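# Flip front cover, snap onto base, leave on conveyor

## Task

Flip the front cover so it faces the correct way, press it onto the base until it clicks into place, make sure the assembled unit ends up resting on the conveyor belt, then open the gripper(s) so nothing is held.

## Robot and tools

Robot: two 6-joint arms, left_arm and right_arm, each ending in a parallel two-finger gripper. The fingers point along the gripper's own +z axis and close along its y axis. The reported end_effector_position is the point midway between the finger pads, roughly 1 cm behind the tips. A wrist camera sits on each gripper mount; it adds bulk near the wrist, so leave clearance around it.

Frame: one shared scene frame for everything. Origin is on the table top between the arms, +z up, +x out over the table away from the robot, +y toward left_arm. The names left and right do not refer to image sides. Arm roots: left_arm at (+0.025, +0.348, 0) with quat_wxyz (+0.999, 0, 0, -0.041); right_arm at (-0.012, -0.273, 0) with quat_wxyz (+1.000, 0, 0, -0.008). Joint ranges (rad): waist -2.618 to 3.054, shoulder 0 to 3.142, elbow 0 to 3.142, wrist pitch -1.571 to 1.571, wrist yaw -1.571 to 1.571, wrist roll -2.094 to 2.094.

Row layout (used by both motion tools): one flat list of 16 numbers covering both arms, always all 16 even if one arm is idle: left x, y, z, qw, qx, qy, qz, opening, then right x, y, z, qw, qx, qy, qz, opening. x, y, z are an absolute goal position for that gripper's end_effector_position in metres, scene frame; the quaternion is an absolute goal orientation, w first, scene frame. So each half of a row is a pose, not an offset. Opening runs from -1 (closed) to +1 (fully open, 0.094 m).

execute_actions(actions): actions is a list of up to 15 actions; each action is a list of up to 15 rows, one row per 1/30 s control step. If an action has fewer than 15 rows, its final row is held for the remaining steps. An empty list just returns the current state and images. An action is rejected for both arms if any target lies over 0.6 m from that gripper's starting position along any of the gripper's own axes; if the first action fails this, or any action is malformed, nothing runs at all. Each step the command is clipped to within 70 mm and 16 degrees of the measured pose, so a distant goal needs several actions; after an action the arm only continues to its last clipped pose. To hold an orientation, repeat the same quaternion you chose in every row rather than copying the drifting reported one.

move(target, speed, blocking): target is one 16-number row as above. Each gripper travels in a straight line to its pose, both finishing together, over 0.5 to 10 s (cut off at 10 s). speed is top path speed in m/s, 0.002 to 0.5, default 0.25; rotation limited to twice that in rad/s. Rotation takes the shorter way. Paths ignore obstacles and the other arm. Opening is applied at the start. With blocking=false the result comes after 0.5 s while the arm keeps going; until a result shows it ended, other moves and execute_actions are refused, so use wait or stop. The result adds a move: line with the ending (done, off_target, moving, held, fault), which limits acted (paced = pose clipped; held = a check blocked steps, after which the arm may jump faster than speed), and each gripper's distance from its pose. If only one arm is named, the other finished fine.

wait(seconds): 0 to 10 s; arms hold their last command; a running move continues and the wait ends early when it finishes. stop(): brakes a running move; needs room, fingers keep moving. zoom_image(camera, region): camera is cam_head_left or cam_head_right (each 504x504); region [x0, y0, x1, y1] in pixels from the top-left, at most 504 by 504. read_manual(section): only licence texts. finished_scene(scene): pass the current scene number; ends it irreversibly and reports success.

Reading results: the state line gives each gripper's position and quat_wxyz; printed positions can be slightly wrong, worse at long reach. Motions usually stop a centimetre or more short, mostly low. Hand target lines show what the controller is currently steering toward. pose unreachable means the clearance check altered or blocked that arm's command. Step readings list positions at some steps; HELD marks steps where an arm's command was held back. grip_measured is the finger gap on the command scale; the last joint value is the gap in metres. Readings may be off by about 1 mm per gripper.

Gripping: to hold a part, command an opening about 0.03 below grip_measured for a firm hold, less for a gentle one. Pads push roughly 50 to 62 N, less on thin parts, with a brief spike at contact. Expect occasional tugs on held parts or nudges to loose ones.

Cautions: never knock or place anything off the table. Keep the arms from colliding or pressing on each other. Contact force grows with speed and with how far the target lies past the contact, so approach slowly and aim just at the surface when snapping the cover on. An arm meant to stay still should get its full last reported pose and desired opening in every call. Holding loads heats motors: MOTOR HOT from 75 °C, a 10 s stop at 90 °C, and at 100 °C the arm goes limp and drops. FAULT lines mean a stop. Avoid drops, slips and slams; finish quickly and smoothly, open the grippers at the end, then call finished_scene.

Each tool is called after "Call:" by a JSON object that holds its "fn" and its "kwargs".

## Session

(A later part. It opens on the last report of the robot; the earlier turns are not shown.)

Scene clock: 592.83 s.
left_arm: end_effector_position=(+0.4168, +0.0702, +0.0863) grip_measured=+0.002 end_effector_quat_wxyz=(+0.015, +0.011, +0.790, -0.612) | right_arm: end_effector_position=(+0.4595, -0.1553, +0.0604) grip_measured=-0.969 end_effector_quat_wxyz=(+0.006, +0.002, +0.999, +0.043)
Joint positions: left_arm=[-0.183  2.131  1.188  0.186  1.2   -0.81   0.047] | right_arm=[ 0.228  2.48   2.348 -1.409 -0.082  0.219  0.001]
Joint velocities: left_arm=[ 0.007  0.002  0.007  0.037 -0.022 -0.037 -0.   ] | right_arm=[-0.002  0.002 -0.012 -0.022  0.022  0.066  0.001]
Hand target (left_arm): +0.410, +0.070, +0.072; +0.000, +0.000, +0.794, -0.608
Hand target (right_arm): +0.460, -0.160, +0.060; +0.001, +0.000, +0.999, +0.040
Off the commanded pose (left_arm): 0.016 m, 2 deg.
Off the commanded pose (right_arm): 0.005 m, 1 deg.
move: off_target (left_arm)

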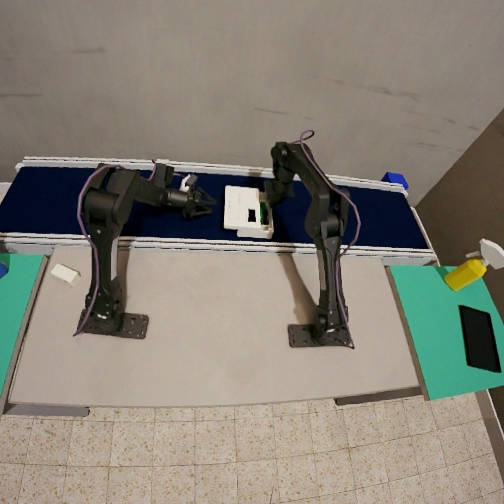

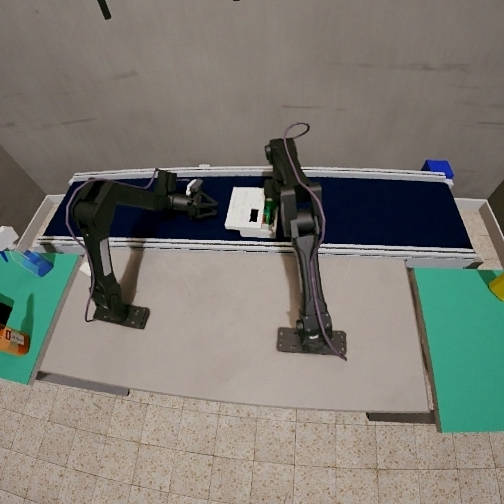

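Call:
{"fn": "move", "kwargs": {"target": [0.422,0.06,0.062,0,0,0.793,-0.608,0.0, 0.46,-0.16,0.06,0.0,0,0.999,0.04,-1], "speed": 0.04}}

Call:
{"fn": "move", "kwargs": {"target": [0.424,0.005,0.066,0,0,0.793,-0.608,0.0, 0.46,-0.16,0.06,0.0,0,0.999,0.04,-1], "speed": 0.04}}

Call:
{"fn": "zoom_image", "kwargs": {"camera": "cam_head_left", "region": [160,150,290,250]}}

Call:
{"fn": "zoom_image", "kwargs": {"camera": "cam_head_right", "region": [160,150,290,250]}}

Scene clock: 605.07 s.
left_arm: end_effector_position=(+0.4151, +0.0650, +0.0603) grip_measured=+0.002 end_effector_quat_wxyz=(-0.006, -0.006, +0.795, -0.607) | right_arm: end_effector_position=(+0.4595, -0.1553, +0.0604) grip_measured=-0.969 end_effector_quat_wxyz=(+0.006, +0.002, +0.999, +0.043)
Joint positions: left_arm=[-0.197  2.197  1.188  0.224  1.189 -0.842  0.047] | right_arm=[ 0.228  2.48   2.348 -1.409 -0.082  0.219  0.001]
Joint velocities: left_arm=[-0.002 -0.027  0.002 -0.007  0.022  0.007 -0.001] | right_arm=[-0.002 -0.002 -0.007  0.037 -0.081  0.037  0.   ]
Hand target (left_arm): +0.421, +0.060, +0.062; -0.000, +0.000, +0.794, -0.608
Hand target (right_arm): +0.460, -0.160, +0.060; +0.001, +0.000, +0.999, +0.040
Off the commanded pose (left_arm): 0.009 m, 1 deg.
Off the commanded pose (right_arm): 0.005 m, 1 deg.
move: done

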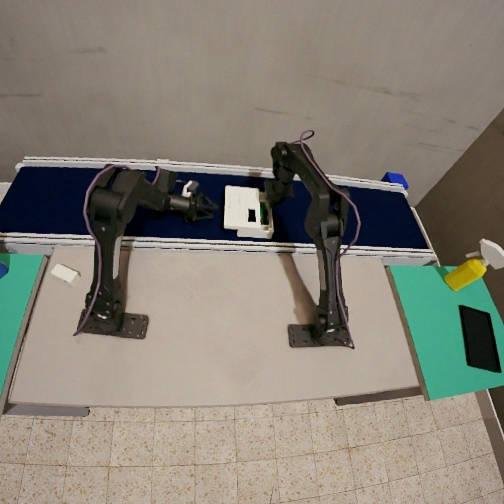

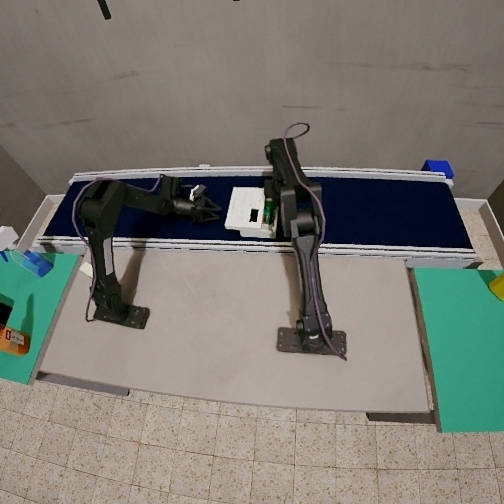

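Scene clock: 606.90 s.
left_arm: end_effector_position=(+0.4188, +0.0102, +0.0640) grip_measured=+0.002 end_effector_quat_wxyz=(-0.007, -0.005, +0.796, -0.605) | right_arm: end_effector_position=(+0.4595, -0.1553, +0.0604) grip_measured=-0.969 end_effector_quat_wxyz=(+0.006, +0.002, +0.999, +0.043)
Joint positions: left_arm=[-0.318  2.249  1.261  0.364  1.094 -1.02   0.047] | right_arm=[ 0.228  2.48   2.348 -1.409 -0.082  0.218  0.001]
Joint velocities: left_arm=[-0.017 -0.017  0.012  0.007 -0.007 -0.037 -0.001] | right_arm=[ 0.007 -0.002  0.007  0.022 -0.051 -0.051 -0.   ]
Hand target (left_arm): +0.424, +0.005, +0.065; +0.000, +0.000, +0.794, -0.608
Hand target (right_arm): +0.460, -0.160, +0.060; +0.001, +0.000, +0.999, +0.040
Off the commanded pose (left_arm): 0.008 m, 1 deg.
Off the commanded pose (right_arm): 0.005 m, 1 deg.
move: done

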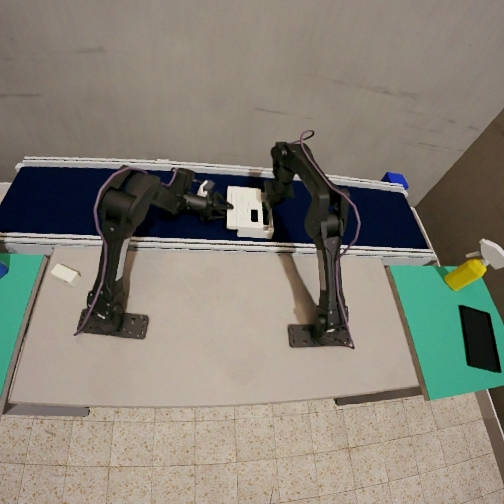

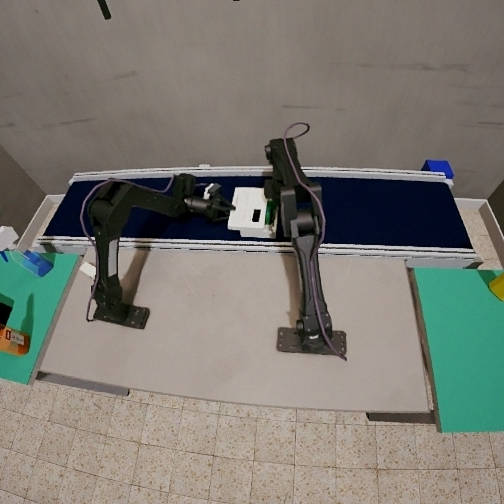

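Region (160, 150, 290, 250) of cam_head_left's 504x504 image, scaled by 3.877, with more detail than that image has; it fills the top 388 rows of this view, and the rest is white.

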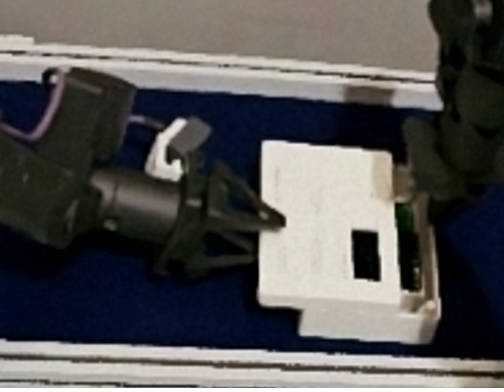

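Region (160, 150, 290, 250) of cam_head_right's 504x504 image, scaled by 3.877, with more detail than that image has; it fills the top 388 rows of this view, and the rest is white.

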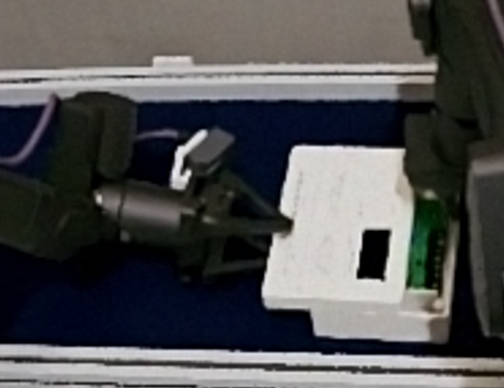

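Call:
{"fn": "execute_actions", "kwargs": {"actions": [[[0.424,0.005,0.082,0,0,0.793,-0.608,0.0, 0.46,-0.16,0.06,0.0,0,0.999,0.04,-1]],[[0.424,-0.008,0.08,0,0,0.77,-0.638,0.0, 0.46,-0.16,0.06,0.0,0,0.999,0.04,-1]],[[0.424,-0.008,0.08,0,0,0.755,-0.656,0.0, 0.46,-0.16,0.06,0.0,0,0.999,0.04,-1]]]}}

Call:
{"fn": "zoom_image", "kwargs": {"camera": "cam_head_left", "region": [160,150,290,250]}}

Scene clock: 614.23 s.
left_arm: end_effector_position=(+0.4282, -0.0077, +0.0859) grip_measured=+0.002 end_effector_quat_wxyz=(+0.009, -0.002, +0.757, -0.653) | right_arm: end_effector_position=(+0.4594, -0.1554, +0.0604) grip_measured=-0.969 end_effector_quat_wxyz=(+0.006, +0.002, +0.999, +0.043)
Joint positions: left_arm=[-0.341  2.3    1.261  0.705  1.109 -1.259  0.047] | right_arm=[ 0.228  2.48   2.348 -1.41  -0.081  0.217  0.001]
Joint velocities: left_arm=[-0.007 -0.007 -0.002  0.081  0.007 -0.022 -0.   ] | right_arm=[ 0.007 -0.002 -0.002  0.037  0.051 -0.081  0.   ]
Hand target (left_arm): +0.424, -0.008, +0.080; +0.000, -0.000, +0.755, -0.655
Hand target (right_arm): +0.460, -0.160, +0.060; +0.001, +0.000, +0.999, +0.040
Off the commanded pose (left_arm): 0.007 m, 1 deg.
Off the commanded pose (right_arm): 0.005 m, 1 deg.
Step readings (end_effector_position; steps 1 to 15: 1st action; 16 to 30: 2nd action; 31 to 45: 3rd action):
0: left_arm (+0.4189, +0.0102, +0.0640) | right_arm (+0.4595, -0.1553, +0.0604)
1: left_arm (+0.4188, +0.0103, +0.0639) | right_arm (+0.4595, -0.1553, +0.0604)
2: left_arm (+0.4188, +0.0103, +0.0638) | right_arm (+0.4595, -0.1553, +0.0604)
4: left_arm (+0.4187, +0.0103, +0.0636) | right_arm (+0.4595, -0.1553, +0.0604)
8: left_arm (+0.4186, +0.0104, +0.0635) | right_arm (+0.4595, -0.1553, +0.0604)
15: left_arm (+0.4185, +0.0104, +0.0634) | right_arm (+0.4595, -0.1553, +0.0604)
16: left_arm (+0.4193, +0.0093, +0.0648) | right_arm (+0.4595, -0.1553, +0.0604)
17: left_arm (+0.4202, +0.0076, +0.0665) | right_arm (+0.4595, -0.1553, +0.0604)
19: left_arm (+0.4206, +0.0033, +0.0699) | right_arm (+0.4595, -0.1553, +0.0604)
23: left_arm (+0.4208, -0.0029, +0.0752) | right_arm (+0.4595, -0.1553, +0.0604)
30: left_arm (+0.4235, -0.0043, +0.0796) | right_arm (+0.4595, -0.1553, +0.0604)
31: left_arm (+0.4239, -0.0048, +0.0805) | right_arm (+0.4595, -0.1553, +0.0604)
32: left_arm (+0.4247, -0.0054, +0.0815) | right_arm (+0.4595, -0.1553, +0.0604)
34: left_arm (+0.4257, -0.0061, +0.0815) | right_arm (+0.4595, -0.1553, +0.0604)
38: left_arm (+0.4270, -0.0070, +0.0816) | right_arm (+0.4594, -0.1554, +0.0604)
45: end_effector_position above

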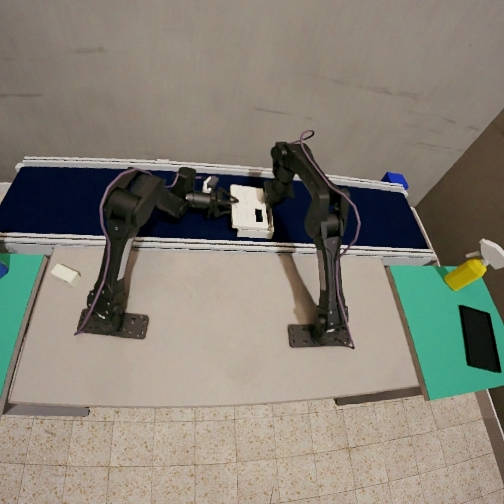

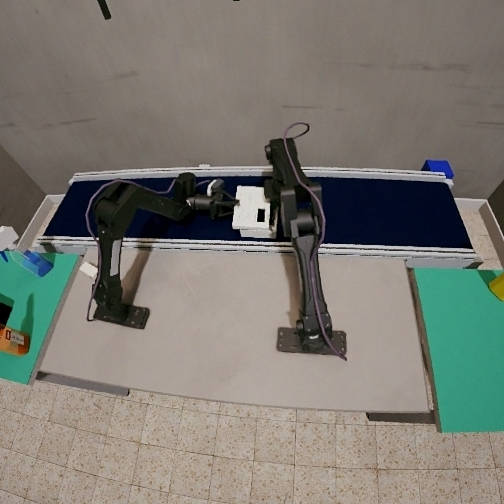

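Region (160, 150, 290, 250) of cam_head_left's 504x504 image, scaled by 3.877, with more detail than that image has; it fills the top 388 rows of this view, and the rest is white.

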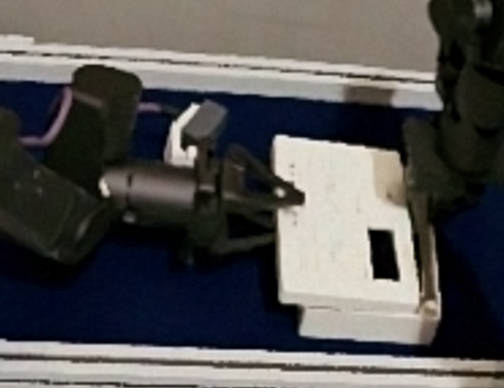

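Call:
{"fn": "execute_actions", "kwargs": {"actions": [[[0.424,-0.018,0.084,0,0,0.755,-0.656,-0.1, 0.46,-0.16,0.06,0.0,0,0.999,0.04,-1]],[[0.424,-0.022,0.084,0,0,0.755,-0.656,-0.3, 0.46,-0.16,0.06,0.0,0,0.999,0.04,-1]],[[0.424,-0.022,0.084,0,0,0.755,-0.656,-0.5, 0.46,-0.16,0.06,0.0,0,0.999,0.04,-1]],[[0.424,-0.022,0.084,0,0,0.755,-0.656,-0.7, 0.46,-0.16,0.06,0.0,0,0.999,0.04,-1]],[[0.424,-0.022,0.084,0,0,0.755,-0.656,-0.8, 0.46,-0.16,0.06,0.0,0,0.999,0.04,-1]]]}}

Call:
{"fn": "zoom_image", "kwargs": {"camera": "cam_head_left", "region": [160,150,290,250]}}

Call:
{"fn": "zoom_image", "kwargs": {"camera": "cam_head_right", "region": [160,150,290,250]}}

Scene clock: 627.50 s.
left_arm: end_effector_position=(+0.4221, -0.0171, +0.0883) grip_measured=-0.645 end_effector_quat_wxyz=(+0.002, +0.001, +0.754, -0.657) | right_arm: end_effector_position=(+0.4589, -0.1555, +0.0604) grip_measured=-0.969 end_effector_quat_wxyz=(+0.005, +0.001, +0.999, +0.043)
Joint positions: left_arm=[-0.364  2.301  1.261  0.729  1.103 -1.286  0.017] | right_arm=[ 0.228  2.48   2.348 -1.412 -0.081  0.215  0.001]
Joint velocities: left_arm=[ 0.007 -0.007  0.002 -0.066 -0.081 -0.022 -0.   ] | right_arm=[-0.012 -0.007 -0.007 -0.022  0.037  0.051 -0.001]
Hand target (left_arm): +0.424, -0.022, +0.084; +0.000, -0.000, +0.755, -0.656
Hand target (right_arm): +0.460, -0.160, +0.060; +0.001, +0.000, +0.999, +0.040
Off the commanded pose (left_arm): 0.007 m, 0 deg.
Off the commanded pose (right_arm): 0.005 m, 1 deg.
Step readings (end_effector_position; steps 1 to 15: 1st action; 16 to 30: 2nd action; 31 to 45: 3rd action; 46 to 60: 4th action; 61 to 75: 5th action):
0: left_arm (+0.4285, -0.0080, +0.0875) | right_arm (+0.4594, -0.1554, +0.0604)
1: left_arm (+0.4281, -0.0084, +0.0875) | right_arm (+0.4594, -0.1554, +0.0604)
2: left_arm (+0.4275, -0.0092, +0.0875) | right_arm (+0.4594, -0.1554, +0.0604)
4: left_arm (+0.4255, -0.0115, +0.0875) | right_arm (+0.4593, -0.1554, +0.0604)
8: left_arm (+0.4226, -0.0147, +0.0875) | right_arm (+0.4590, -0.1555, +0.0604)
15: left_arm (+0.4224, -0.0148, +0.0875) | right_arm (+0.4589, -0.1555, +0.0604)
16: left_arm (+0.4224, -0.0150, +0.0875) | right_arm (+0.4589, -0.1555, +0.0604)
17: left_arm (+0.4225, -0.0151, +0.0874) | right_arm (+0.4589, -0.1555, +0.0604)
19: left_arm (+0.4222, -0.0159, +0.0874) | right_arm (+0.4589, -0.1555, +0.0604)
23: left_arm (+0.4216, -0.0168, +0.0873) | right_arm (+0.4589, -0.1555, +0.0604)
30: left_arm (+0.4217, -0.0168, +0.0873) | right_arm (+0.4589, -0.1555, +0.0604)
31: left_arm (+0.4217, -0.0168, +0.0873) | right_arm (+0.4589, -0.1555, +0.0604)
32: left_arm (+0.4217, -0.0168, +0.0873) | right_arm (+0.4589, -0.1555, +0.0604)
34: left_arm (+0.4217, -0.0168, +0.0873) | right_arm (+0.4589, -0.1555, +0.0604)
38: left_arm (+0.4217, -0.0168, +0.0873) | right_arm (+0.4589, -0.1555, +0.0604)
45: left_arm (+0.4217, -0.0168, +0.0873) | right_arm (+0.4589, -0.1555, +0.0604)
46: left_arm (+0.4217, -0.0168, +0.0873) | right_arm (+0.4589, -0.1555, +0.0604)
47: left_arm (+0.4220, -0.0169, +0.0881) | right_arm (+0.4589, -0.1555, +0.0604)
49: left_arm (+0.4222, -0.0170, +0.0887) | right_arm (+0.4589, -0.1555, +0.0604)
53: left_arm (+0.4221, -0.0171, +0.0883) | right_arm (+0.4589, -0.1555, +0.0604)
60: left_arm (+0.4221, -0.0171, +0.0883) | right_arm (+0.4589, -0.1555, +0.0604)
61: left_arm (+0.4221, -0.0171, +0.0883) | right_arm (+0.4589, -0.1555, +0.0604)
62: left_arm (+0.4221, -0.0171, +0.0883) | right_arm (+0.4589, -0.1555, +0.0604)
64: left_arm (+0.4221, -0.0171, +0.0883) | right_arm (+0.4589, -0.1555, +0.0604)
68: left_arm (+0.4221, -0.0171, +0.0883) | right_arm (+0.4589, -0.1555, +0.0604)
75: end_effector_position above

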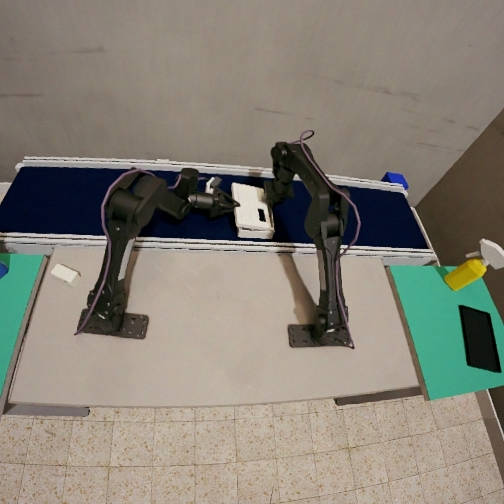

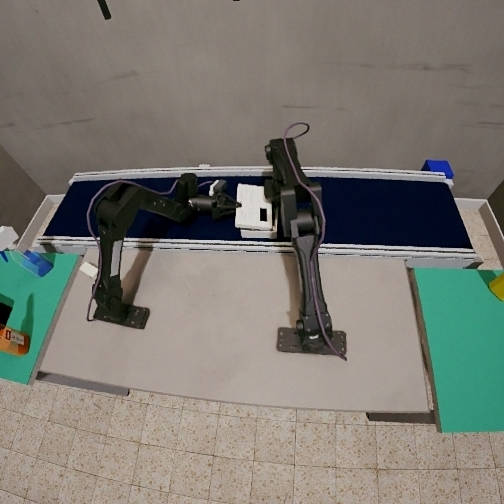

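Region (160, 150, 290, 250) of cam_head_left's 504x504 image, scaled by 3.877, with more detail than that image has; it fills the top 388 rows of this view, and the rest is white.

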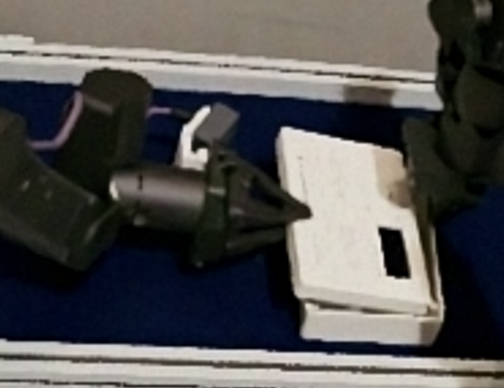

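Region (160, 150, 290, 250) of cam_head_right's 504x504 image, scaled by 3.877, with more detail than that image has; it fills the top 388 rows of this view, and the rest is white.

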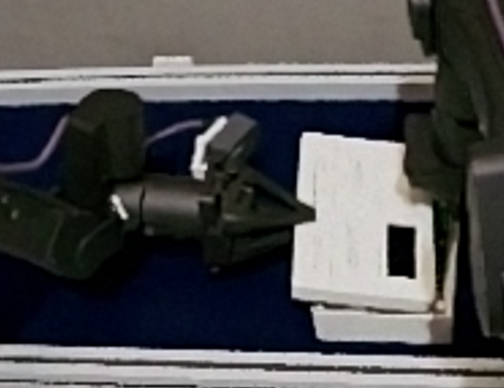

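Call:
{"fn": "move", "kwargs": {"target": [0.42,0.03,0.14,0,0,0.707,-0.707,-0.75, 0.46,-0.16,0.06,0.0,0,0.999,0.04,-1], "speed": 0.06}}

Call:
{"fn": "move", "kwargs": {"target": [0.36,0.16,0.17,0.27,-0.27,0.653,-0.653,-0.75, 0.43,-0.136,0.06,0.03,0.383,0.923,0.02,-1], "speed": 0.12}}

Call:
{"fn": "move", "kwargs": {"target": [0.33,0.12,0.17,0.5,-0.5,0.5,-0.5,-0.75, 0.40,-0.065,0.06,0.03,0.706,0.706,0.03,-1], "speed": 0.12}}

Call:
{"fn": "zoom_image", "kwargs": {"camera": "cam_head_left", "region": [140,140,310,260]}}

Scene clock: 639.20 s.
left_arm: end_effector_position=(+0.4241, +0.0267, +0.1297) grip_measured=-0.645 end_effector_quat_wxyz=(-0.007, -0.014, +0.712, -0.702) | right_arm: end_effector_position=(+0.4589, -0.1555, +0.0604) grip_measured=-0.969 end_effector_quat_wxyz=(+0.005, +0.001, +0.999, +0.043)
Joint positions: left_arm=[-0.266  2.248  1.156  1.053  1.213 -1.566  0.017] | right_arm=[ 0.228  2.48   2.348 -1.412 -0.081  0.215  0.001]
Joint velocities: left_arm=[-0.012 -0.002 -0.012  0.066  0.022 -0.051  0.001] | right_arm=[ 0.002  0.012  0.002 -0.007  0.022 -0.022 -0.   ]
Hand target (left_arm): +0.420, +0.030, +0.140; +0.000, -0.001, +0.707, -0.707
Hand target (right_arm): +0.460, -0.160, +0.060; +0.001, +0.000, +0.999, +0.040
Off the commanded pose (left_arm): 0.012 m, 2 deg.
Off the commanded pose (right_arm): 0.005 m, 1 deg.
move: off_target (left_arm)

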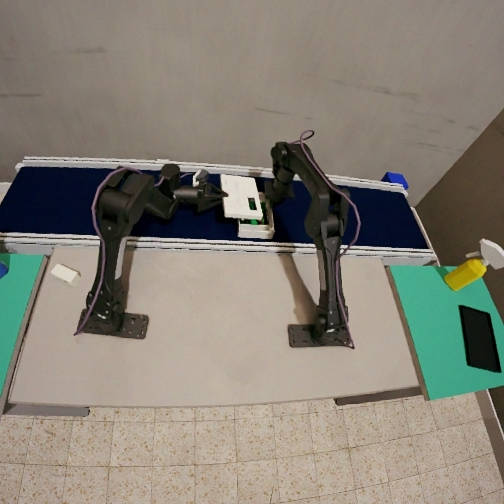

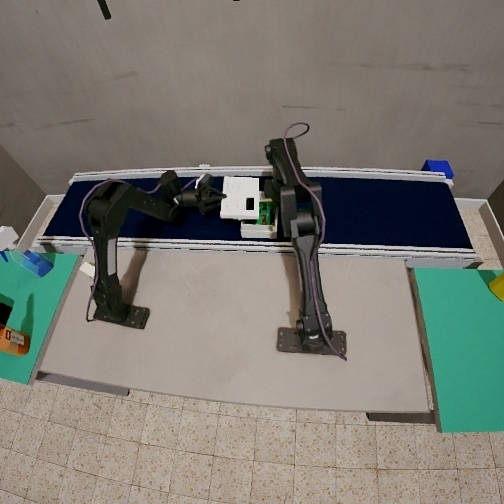

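Scene clock: 642.97 s.
left_arm: end_effector_position=(+0.3615, +0.1561, +0.1661) grip_measured=-0.645 end_effector_quat_wxyz=(+0.260, -0.271, +0.661, -0.650) | right_arm: end_effector_position=(+0.4304, -0.1361, +0.0593) grip_measured=-0.969 end_effector_quat_wxyz=(+0.021, +0.379, +0.925, +0.022)
Joint positions: left_arm=[-0.214  1.543  0.313  1.206  0.505 -1.567  0.017] | right_arm=[ 0.31   2.305  2.035 -1.242 -0.008  1.074  0.001]
Joint velocities: left_arm=[ 0.007 -0.022 -0.007 -0.051 -0.037 -0.066 -0.   ] | right_arm=[-0.002 -0.002  0.007 -0.022  0.022 -0.022  0.001]
Hand target (left_arm): +0.359, +0.159, +0.172; +0.270, -0.270, +0.656, -0.652
Hand target (right_arm): +0.430, -0.136, +0.060; +0.030, +0.383, +0.923, +0.020
Off the commanded pose (left_arm): 0.006 m, 2 deg.
Off the commanded pose (right_arm): 0.001 m, 1 deg.
move: done

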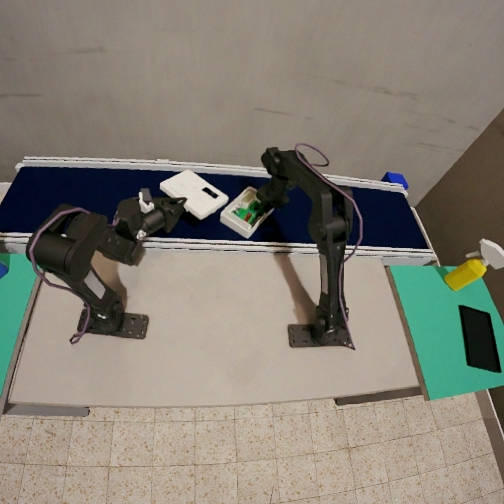

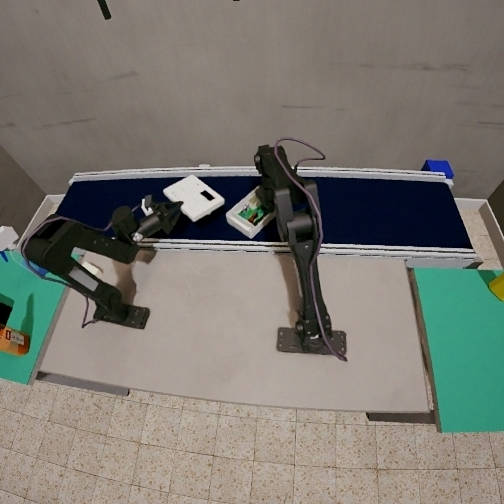

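Scene clock: 646.80 s.
left_arm: end_effector_position=(+0.3279, +0.1243, +0.1656) grip_measured=-0.645 end_effector_quat_wxyz=(+0.500, -0.496, +0.511, -0.493) | right_arm: end_effector_position=(+0.4047, -0.0654, +0.0594) grip_measured=-0.970 end_effector_quat_wxyz=(+0.027, +0.705, +0.708, +0.031)
Joint positions: left_arm=[-0.982  1.67   0.438  1.204 -1.056 -1.574  0.017] | right_arm=[ 0.488  2.296  2.019 -1.218  0.032  2.038  0.001]
Joint velocities: left_arm=[ 0.017 -0.012 -0.002  0.051  0.022 -0.081 -0.001] | right_arm=[-0.007 -0.007 -0.002 -0.051 -0.037  0.022  0.   ]
Hand target (left_arm): +0.330, +0.119, +0.170; +0.501, -0.499, +0.503, -0.497
Hand target (right_arm): +0.401, -0.065, +0.060; +0.030, +0.706, +0.707, +0.029
Off the commanded pose (left_arm): 0.006 m, 2 deg.
Off the commanded pose (right_arm): 0.005 m, 0 deg.
move: done

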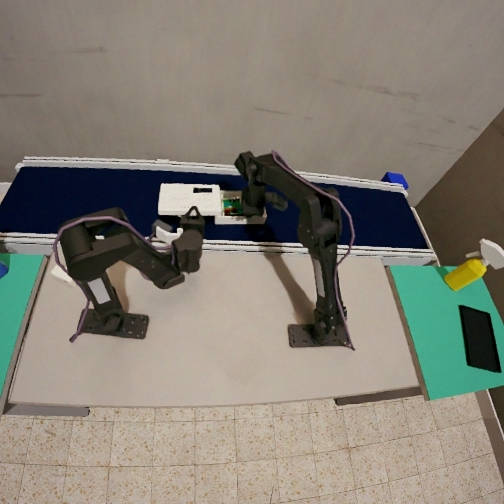

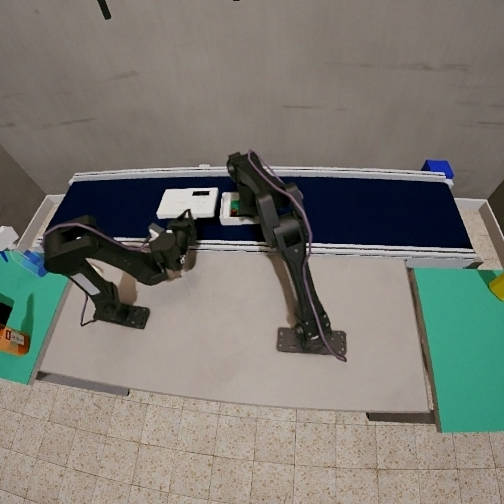

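Region (140, 140, 310, 260) of cam_head_left's 504x504 image, scaled by 2.965, with more detail than that image has; it fills the top 356 rows of this view, and the rest is white.

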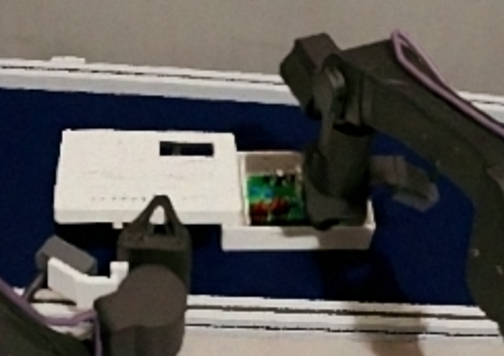

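Call:
{"fn": "move", "kwargs": {"target": [0.33,0.12,0.17,0.5,-0.5,0.5,-0.5,-0.75, 0.404,-0.065,0.062,0.03,0.706,0.706,0.03,-0.5]}}

Call:
{"fn": "move", "kwargs": {"target": [0.33,0.12,0.17,0.5,-0.5,0.5,-0.5,-0.75, 0.40,-0.09,0.14,0.05,0.705,0.705,0.05,-0.5], "speed": 0.12}}

Call:
{"fn": "move", "kwargs": {"target": [0.40,-0.035,0.12,0.478,-0.478,0.522,-0.522,-0.75, 0.38,-0.30,0.16,0.1,0.3,0.95,0,-1], "speed": 0.12}}

Call:
{"fn": "zoom_image", "kwargs": {"camera": "cam_head_left", "region": [170,150,310,260]}}

Call:
{"fn": "zoom_image", "kwargs": {"camera": "cam_head_right", "region": [170,150,310,260]}}

Scene clock: 657.13 s.
left_arm: end_effector_position=(+0.3279, +0.1248, +0.1672) grip_measured=-0.645 end_effector_quat_wxyz=(+0.500, -0.498, +0.507, -0.496) | right_arm: end_effector_position=(+0.4046, -0.0653, +0.0594) grip_measured=-0.503 end_effector_quat_wxyz=(+0.027, +0.706, +0.707, +0.031)
Joint positions: left_arm=[-0.982  1.67   0.438  1.214 -1.059 -1.574  0.017] | right_arm=[ 0.488  2.296  2.019 -1.218  0.032  2.039  0.023]
Joint velocities: left_arm=[-0.012 -0.002 -0.017 -0.066 -0.007 -0.007  0.   ] | right_arm=[-0.002  0.002 -0.012 -0.022 -0.022 -0.022 -0.001]
Hand target (left_arm): +0.330, +0.120, +0.170; +0.500, -0.500, +0.500, -0.500
Hand target (right_arm): +0.404, -0.065, +0.062; +0.030, +0.706, +0.707, +0.030
Off the commanded pose (left_arm): 0.006 m, 1 deg.
Off the commanded pose (right_arm): 0.003 m, 0 deg.
move: done

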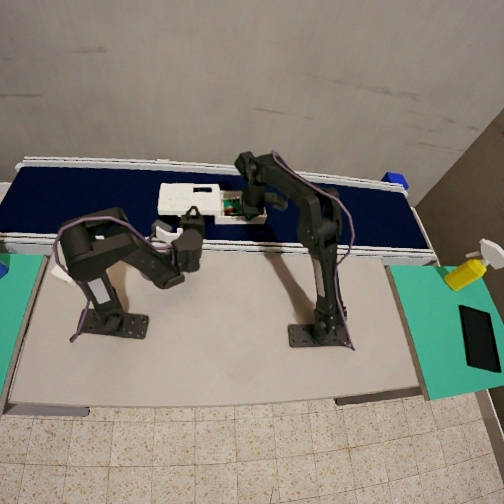

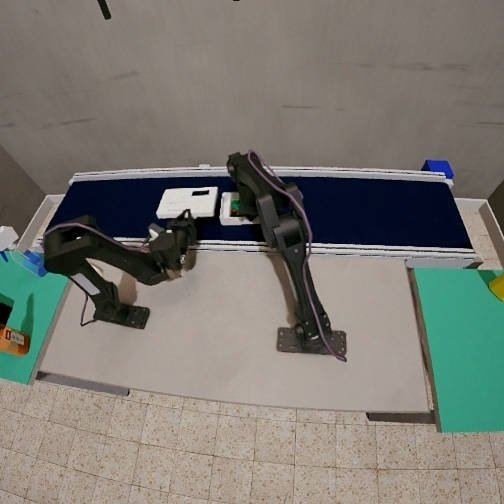

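Scene clock: 658.40 s.
left_arm: end_effector_position=(+0.3279, +0.1248, +0.1673) grip_measured=-0.645 end_effector_quat_wxyz=(+0.500, -0.498, +0.507, -0.496) | right_arm: end_effector_position=(+0.3994, -0.0840, +0.1258) grip_measured=-0.503 end_effector_quat_wxyz=(+0.041, +0.706, +0.706, +0.045)
Joint positions: left_arm=[-0.982  1.67   0.438  1.215 -1.059 -1.574  0.017] | right_arm=[ 0.462  2.205  2.13  -1.382  0.047  2.014  0.023]
Joint velocities: left_arm=[-0.007  0.007 -0.012 -0.007  0.022 -0.066 -0.001] | right_arm=[-0.012  0.002  0.017 -0.007 -0.037 -0.095 -0.001]
Hand target (left_arm): +0.330, +0.120, +0.170; +0.500, -0.500, +0.500, -0.500
Hand target (right_arm): +0.400, -0.089, +0.140; +0.050, +0.705, +0.705, +0.051
Off the commanded pose (left_arm): 0.006 m, 1 deg.
Off the commanded pose (right_arm): 0.015 m, 1 deg.
move: off_target (right_arm)

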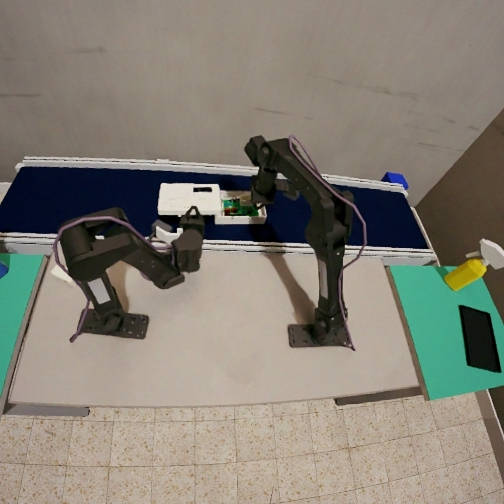

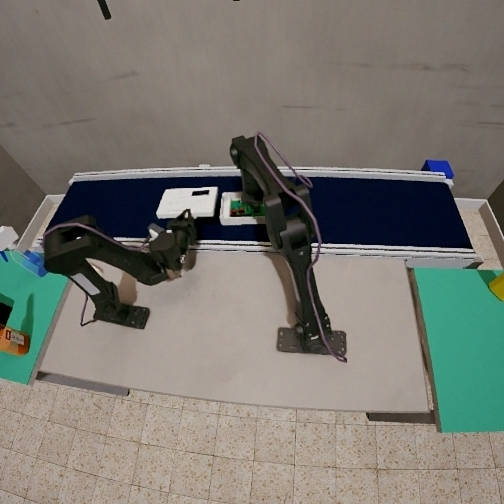

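Scene clock: 662.93 s.
left_arm: end_effector_position=(+0.4017, -0.0234, +0.1192) grip_measured=-0.645 end_effector_quat_wxyz=(+0.481, -0.484, +0.514, -0.519) | right_arm: end_effector_position=(+0.3807, -0.2976, +0.1542) grip_measured=-0.979 end_effector_quat_wxyz=(+0.088, +0.302, +0.949, -0.000)
Joint positions: left_arm=[-0.986  2.269  1.096  1.179 -1.    -1.574  0.017] | right_arm=[-0.028  1.884  1.759 -1.275  0.047  0.568  0.001]
Joint velocities: left_arm=[-0.007  0.022 -0.017 -0.051 -0.022  0.066 -0.001] | right_arm=[-0.012 -0.002  0.017 -0.022 -0.037 -0.095  0.   ]
Hand target (left_arm): +0.401, -0.034, +0.118; +0.478, -0.477, +0.521, -0.522
Hand target (right_arm): +0.379, -0.299, +0.160; +0.100, +0.300, +0.949, +0.003
Off the commanded pose (left_arm): 0.012 m, 1 deg.
Off the commanded pose (right_arm): 0.006 m, 1 deg.
move: off_target (left_arm)

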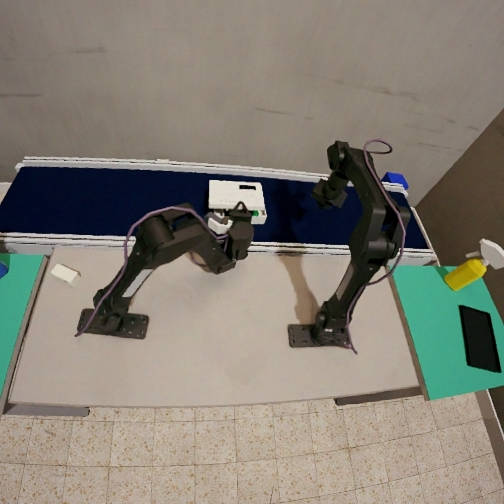

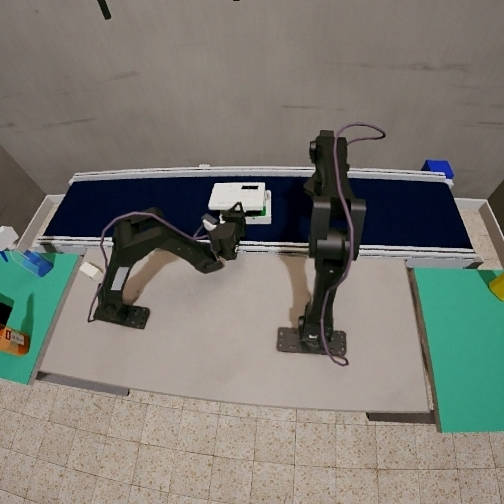

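Region (170, 150, 310, 260) of cam_head_left's 504x504 image, scaled by 3.600, with more detail than that image has; it fills the top 396 rows of this view, and the rest is white.

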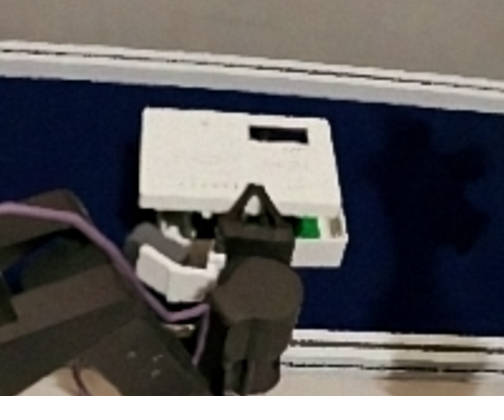

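Region (170, 150, 310, 260) of cam_head_right's 504x504 image, scaled by 3.600, with more detail than that image has; it fills the top 396 rows of this view, and the rest is white.

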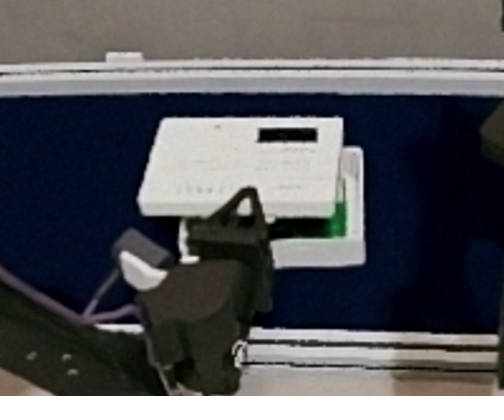

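Call:
{"fn": "move", "kwargs": {"target": [0.413,-0.05,0.095,0.465,-0.516,0.534,-0.481,-0.75, 0.38,-0.30,0.16,0.1,0.3,0.95,0,-1], "speed": 0.04}}

Call:
{"fn": "zoom_image", "kwargs": {"camera": "cam_head_left", "region": [170,150,310,260]}}

Call:
{"fn": "zoom_image", "kwargs": {"camera": "cam_head_right", "region": [170,150,310,260]}}

Scene clock: 675.03 s.
left_arm: end_effector_position=(+0.4131, -0.0459, +0.0960) grip_measured=-0.645 end_effector_quat_wxyz=(-0.461, +0.513, -0.536, +0.486) | right_arm: end_effector_position=(+0.3808, -0.2975, +0.1542) grip_measured=-0.979 end_effector_quat_wxyz=(+0.089, +0.301, +0.950, -0.000)
Joint positions: left_arm=[-0.99   2.314  1.251  0.868 -1.017 -1.742  0.017] | right_arm=[-0.028  1.884  1.759 -1.275  0.046  0.566  0.001]
Joint velocities: left_arm=[-0.002  0.007  0.017  0.022  0.007 -0.139  0.   ] | right_arm=[ 0.002 -0.012 -0.022 -0.022 -0.022 -0.037  0.   ]
Hand target (left_arm): +0.413, -0.050, +0.095; -0.465, +0.516, -0.535, +0.482
Hand target (right_arm): +0.380, -0.300, +0.160; +0.100, +0.300, +0.949, -0.000
Off the commanded pose (left_arm): 0.004 m, 1 deg.
Off the commanded pose (right_arm): 0.006 m, 1 deg.
move: done

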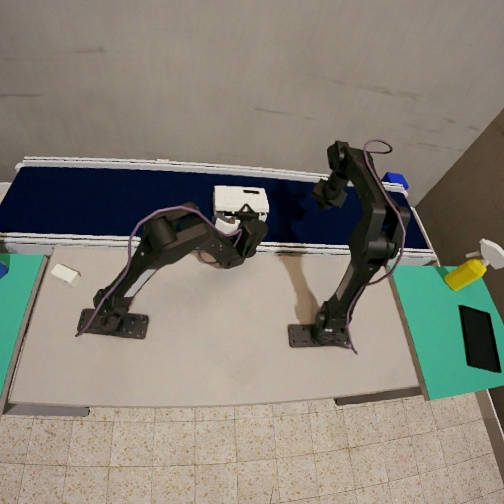

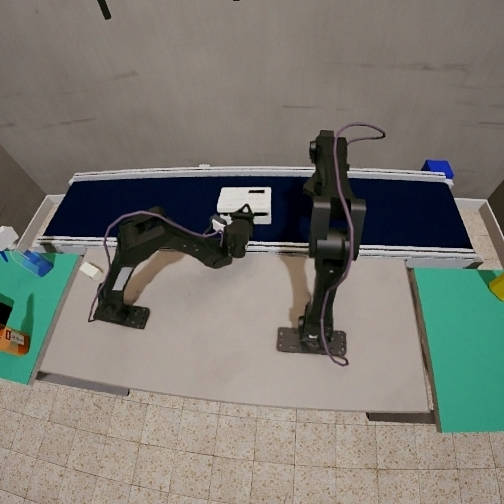

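Region (170, 150, 310, 260) of cam_head_left's 504x504 image, scaled by 3.600, with more detail than that image has; it fills the top 396 rows of this view, and the rest is white.

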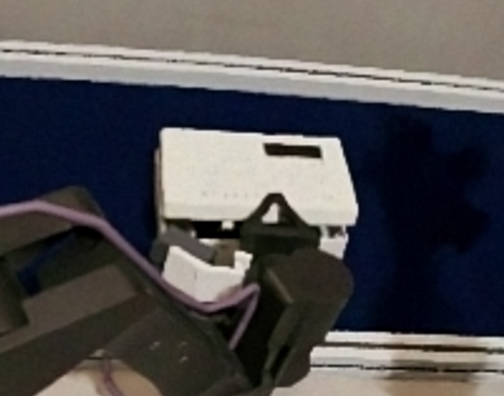

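Region (170, 150, 310, 260) of cam_head_right's 504x504 image, scaled by 3.600, with more detail than that image has; it fills the top 396 rows of this view, and the rest is white.

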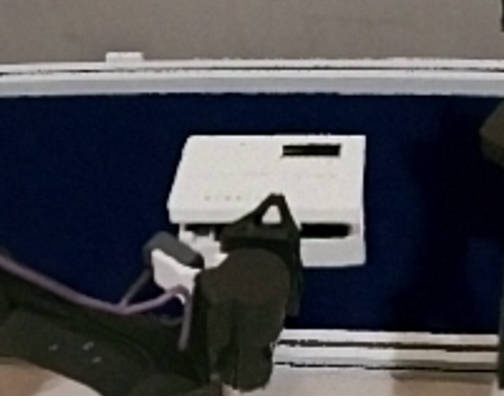

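Call:
{"fn": "move", "kwargs": {"target": [0.424,-0.044,0.076,0.465,-0.516,0.534,-0.481,-0.75, 0.38,-0.30,0.16,0.1,0.3,0.95,0,-1], "speed": 0.02}}

Call:
{"fn": "zoom_image", "kwargs": {"camera": "cam_head_left", "region": [170,150,310,260]}}

Call:
{"fn": "zoom_image", "kwargs": {"camera": "cam_head_right", "region": [170,150,310,260]}}

Scene clock: 684.07 s.
left_arm: end_effector_position=(+0.4160, -0.0441, +0.0840) grip_measured=-0.645 end_effector_quat_wxyz=(-0.461, +0.516, -0.531, +0.489) | right_arm: end_effector_position=(+0.3808, -0.2975, +0.1542) grip_measured=-0.979 end_effector_quat_wxyz=(+0.089, +0.301, +0.950, -0.000)
Joint positions: left_arm=[-0.984  2.355  1.251  0.921 -1.015 -1.741  0.017] | right_arm=[-0.028  1.884  1.759 -1.275  0.046  0.566  0.001]
Joint velocities: left_arm=[ 0.002 -0.022  0.017  0.007 -0.022  0.007 -0.001] | right_arm=[-0.002  0.002 -0.007  0.007  0.022  0.007  0.   ]
Hand target (left_arm): +0.423, -0.043, +0.076; -0.465, +0.516, -0.534, +0.481
Hand target (right_arm): +0.380, -0.300, +0.160; +0.100, +0.300, +0.949, +0.000
Off the commanded pose (left_arm): 0.011 m, 1 deg.
Off the commanded pose (right_arm): 0.006 m, 1 deg.
move: off_target (left_arm)

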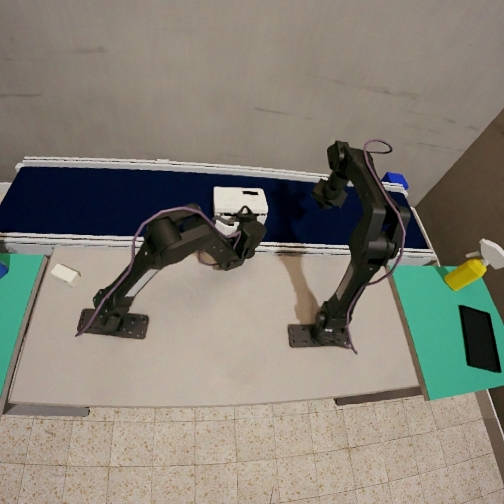

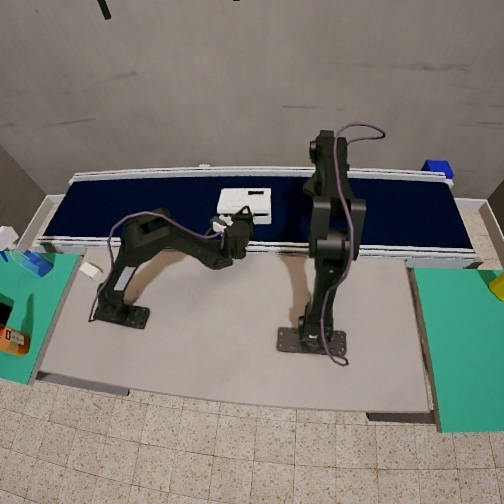

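Region (170, 150, 310, 260) of cam_head_left's 504x504 image, scaled by 3.600, with more detail than that image has; it fills the top 396 rows of this view, and the rest is white.

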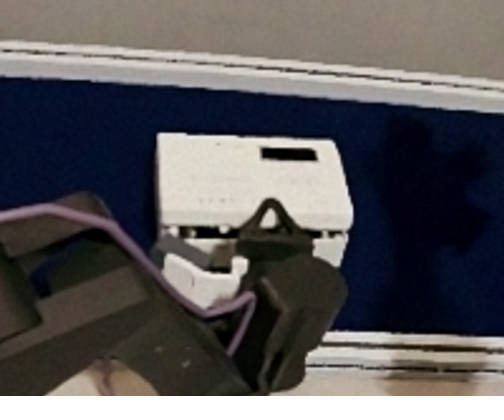

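Region (170, 150, 310, 260) of cam_head_right's 504x504 image, scaled by 3.600, with more detail than that image has; it fills the top 396 rows of this view, and the rest is white.

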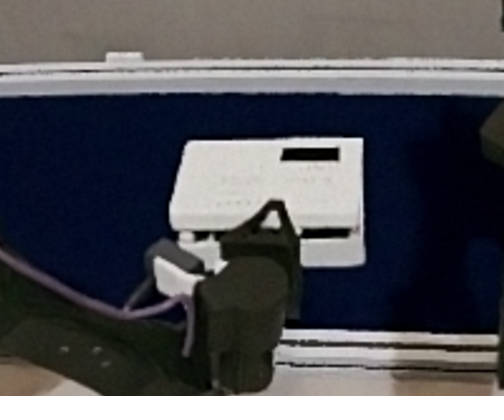

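Call:
{"fn": "execute_actions", "kwargs": {"actions": [[[0.428,-0.044,0.086,0.465,-0.516,0.534,-0.481,-0.75, 0.38,-0.30,0.16,0.1,0.3,0.95,0,-1]],[[0.428,-0.044,0.08,0.465,-0.516,0.534,-0.481,-0.75, 0.38,-0.30,0.16,0.1,0.3,0.95,0,-1]],[[0.428,-0.044,0.08,0.465,-0.516,0.534,-0.481,-0.5, 0.38,-0.30,0.16,0.1,0.3,0.95,0,-1]],[[0.428,-0.044,0.08,0.465,-0.516,0.534,-0.481,-0.3, 0.38,-0.30,0.16,0.1,0.3,0.95,0,-1]],[[0.428,-0.044,0.08,0.465,-0.516,0.534,-0.481,-0.15, 0.38,-0.30,0.16,0.1,0.3,0.95,0,-1]]]}}

Call:
{"fn": "zoom_image", "kwargs": {"camera": "cam_head_right", "region": [170,150,310,260]}}

Scene clock: 699.80 s.
left_arm: end_effector_position=(+0.4228, -0.0425, +0.0860) grip_measured=-0.152 end_effector_quat_wxyz=(-0.462, +0.517, -0.530, +0.488) | right_arm: end_effector_position=(+0.3808, -0.2975, +0.1542) grip_measured=-0.979 end_effector_quat_wxyz=(+0.089, +0.301, +0.950, -0.000)
Joint positions: left_arm=[-0.97   2.355  1.265  0.908 -1.006 -1.74   0.04 ] | right_arm=[-0.028  1.884  1.759 -1.275  0.046  0.566  0.001]
Joint velocities: left_arm=[ 0.002 -0.002  0.002 -0.022 -0.037  0.007  0.   ] | right_arm=[-0.017  0.002  0.007 -0.022  0.007  0.037 -0.001]
Hand target (left_arm): +0.428, -0.044, +0.080; -0.465, +0.516, -0.534, +0.481
Hand target (right_arm): +0.380, -0.300, +0.160; +0.100, +0.300, +0.949, +0.000
Off the commanded pose (left_arm): 0.008 m, 1 deg.
Off the commanded pose (right_arm): 0.006 m, 1 deg.
Step readings (end_effector_position; steps 1 to 15: 1st action; 16 to 30: 2nd action; 31 to 45: 3rd action; 46 to 60: 4th action; 61 to 75: 5th action):
0: left_arm (+0.4160, -0.0441, +0.0839) | right_arm (+0.3808, -0.2975, +0.1542)
1: left_arm (+0.4167, -0.0441, +0.0845) | right_arm (+0.3808, -0.2975, +0.1542)
2: left_arm (+0.4176, -0.0441, +0.0852) | right_arm (+0.3808, -0.2975, +0.1542)
4: left_arm (+0.4203, -0.0437, +0.0867) | right_arm (+0.3808, -0.2975, +0.1542)
8: left_arm (+0.4228, -0.0424, +0.0864) | right_arm (+0.3808, -0.2975, +0.1542)
15: left_arm (+0.4228, -0.0424, +0.0860) | right_arm (+0.3808, -0.2975, +0.1542)
16: left_arm (+0.4228, -0.0424, +0.0860) | right_arm (+0.3808, -0.2975, +0.1542)
17: left_arm (+0.4228, -0.0424, +0.0860) | right_arm (+0.3808, -0.2975, +0.1542)
19: left_arm (+0.4228, -0.0424, +0.0860) | right_arm (+0.3808, -0.2975, +0.1542)
23: left_arm (+0.4228, -0.0424, +0.0860) | right_arm (+0.3808, -0.2975, +0.1542)
30: left_arm (+0.4228, -0.0424, +0.0860) | right_arm (+0.3808, -0.2975, +0.1542)
31: left_arm (+0.4228, -0.0424, +0.0860) | right_arm (+0.3808, -0.2975, +0.1542)
32: left_arm (+0.4228, -0.0424, +0.0860) | right_arm (+0.3808, -0.2975, +0.1542)
34: left_arm (+0.4228, -0.0424, +0.0860) | right_arm (+0.3808, -0.2975, +0.1542)
38: left_arm (+0.4228, -0.0424, +0.0860) | right_arm (+0.3808, -0.2975, +0.1542)
45: left_arm (+0.4228, -0.0424, +0.0860) | right_arm (+0.3808, -0.2975, +0.1542)
46: left_arm (+0.4228, -0.0425, +0.0860) | right_arm (+0.3808, -0.2975, +0.1542)
47: left_arm (+0.4228, -0.0425, +0.0860) | right_arm (+0.3808, -0.2975, +0.1542)
49: left_arm (+0.4228, -0.0425, +0.0860) | right_arm (+0.3808, -0.2975, +0.1542)
53: left_arm (+0.4228, -0.0425, +0.0860) | right_arm (+0.3808, -0.2975, +0.1542)
60: left_arm (+0.4228, -0.0425, +0.0860) | right_arm (+0.3808, -0.2975, +0.1542)
61: left_arm (+0.4228, -0.0425, +0.0860) | right_arm (+0.3808, -0.2975, +0.1542)
62: left_arm (+0.4228, -0.0425, +0.0860) | right_arm (+0.3808, -0.2975, +0.1542)
64: left_arm (+0.4228, -0.0425, +0.0860) | right_arm (+0.3808, -0.2975, +0.1542)
68: left_arm (+0.4228, -0.0425, +0.0860) | right_arm (+0.3808, -0.2975, +0.1542)
75: end_effector_position above

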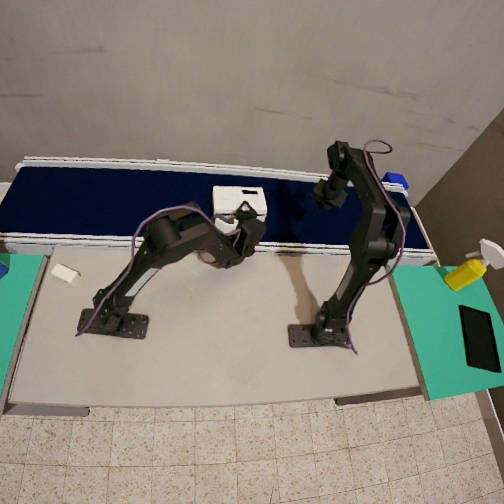

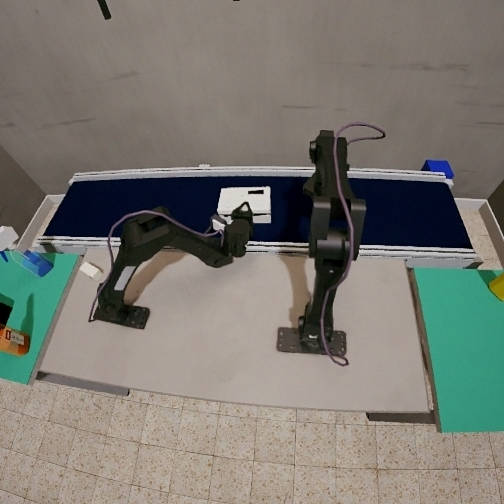

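Region (170, 150, 310, 260) of cam_head_right's 504x504 image, scaled by 3.600, with more detail than that image has; it fills the top 396 rows of this view, and the rest is white.

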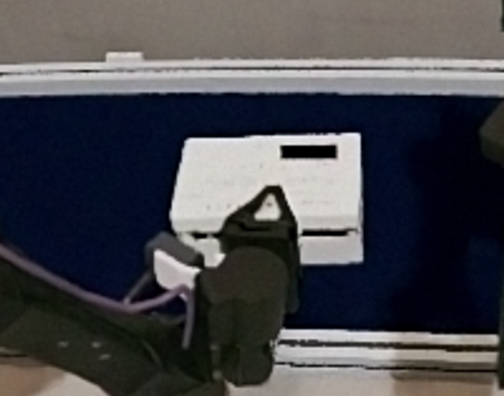

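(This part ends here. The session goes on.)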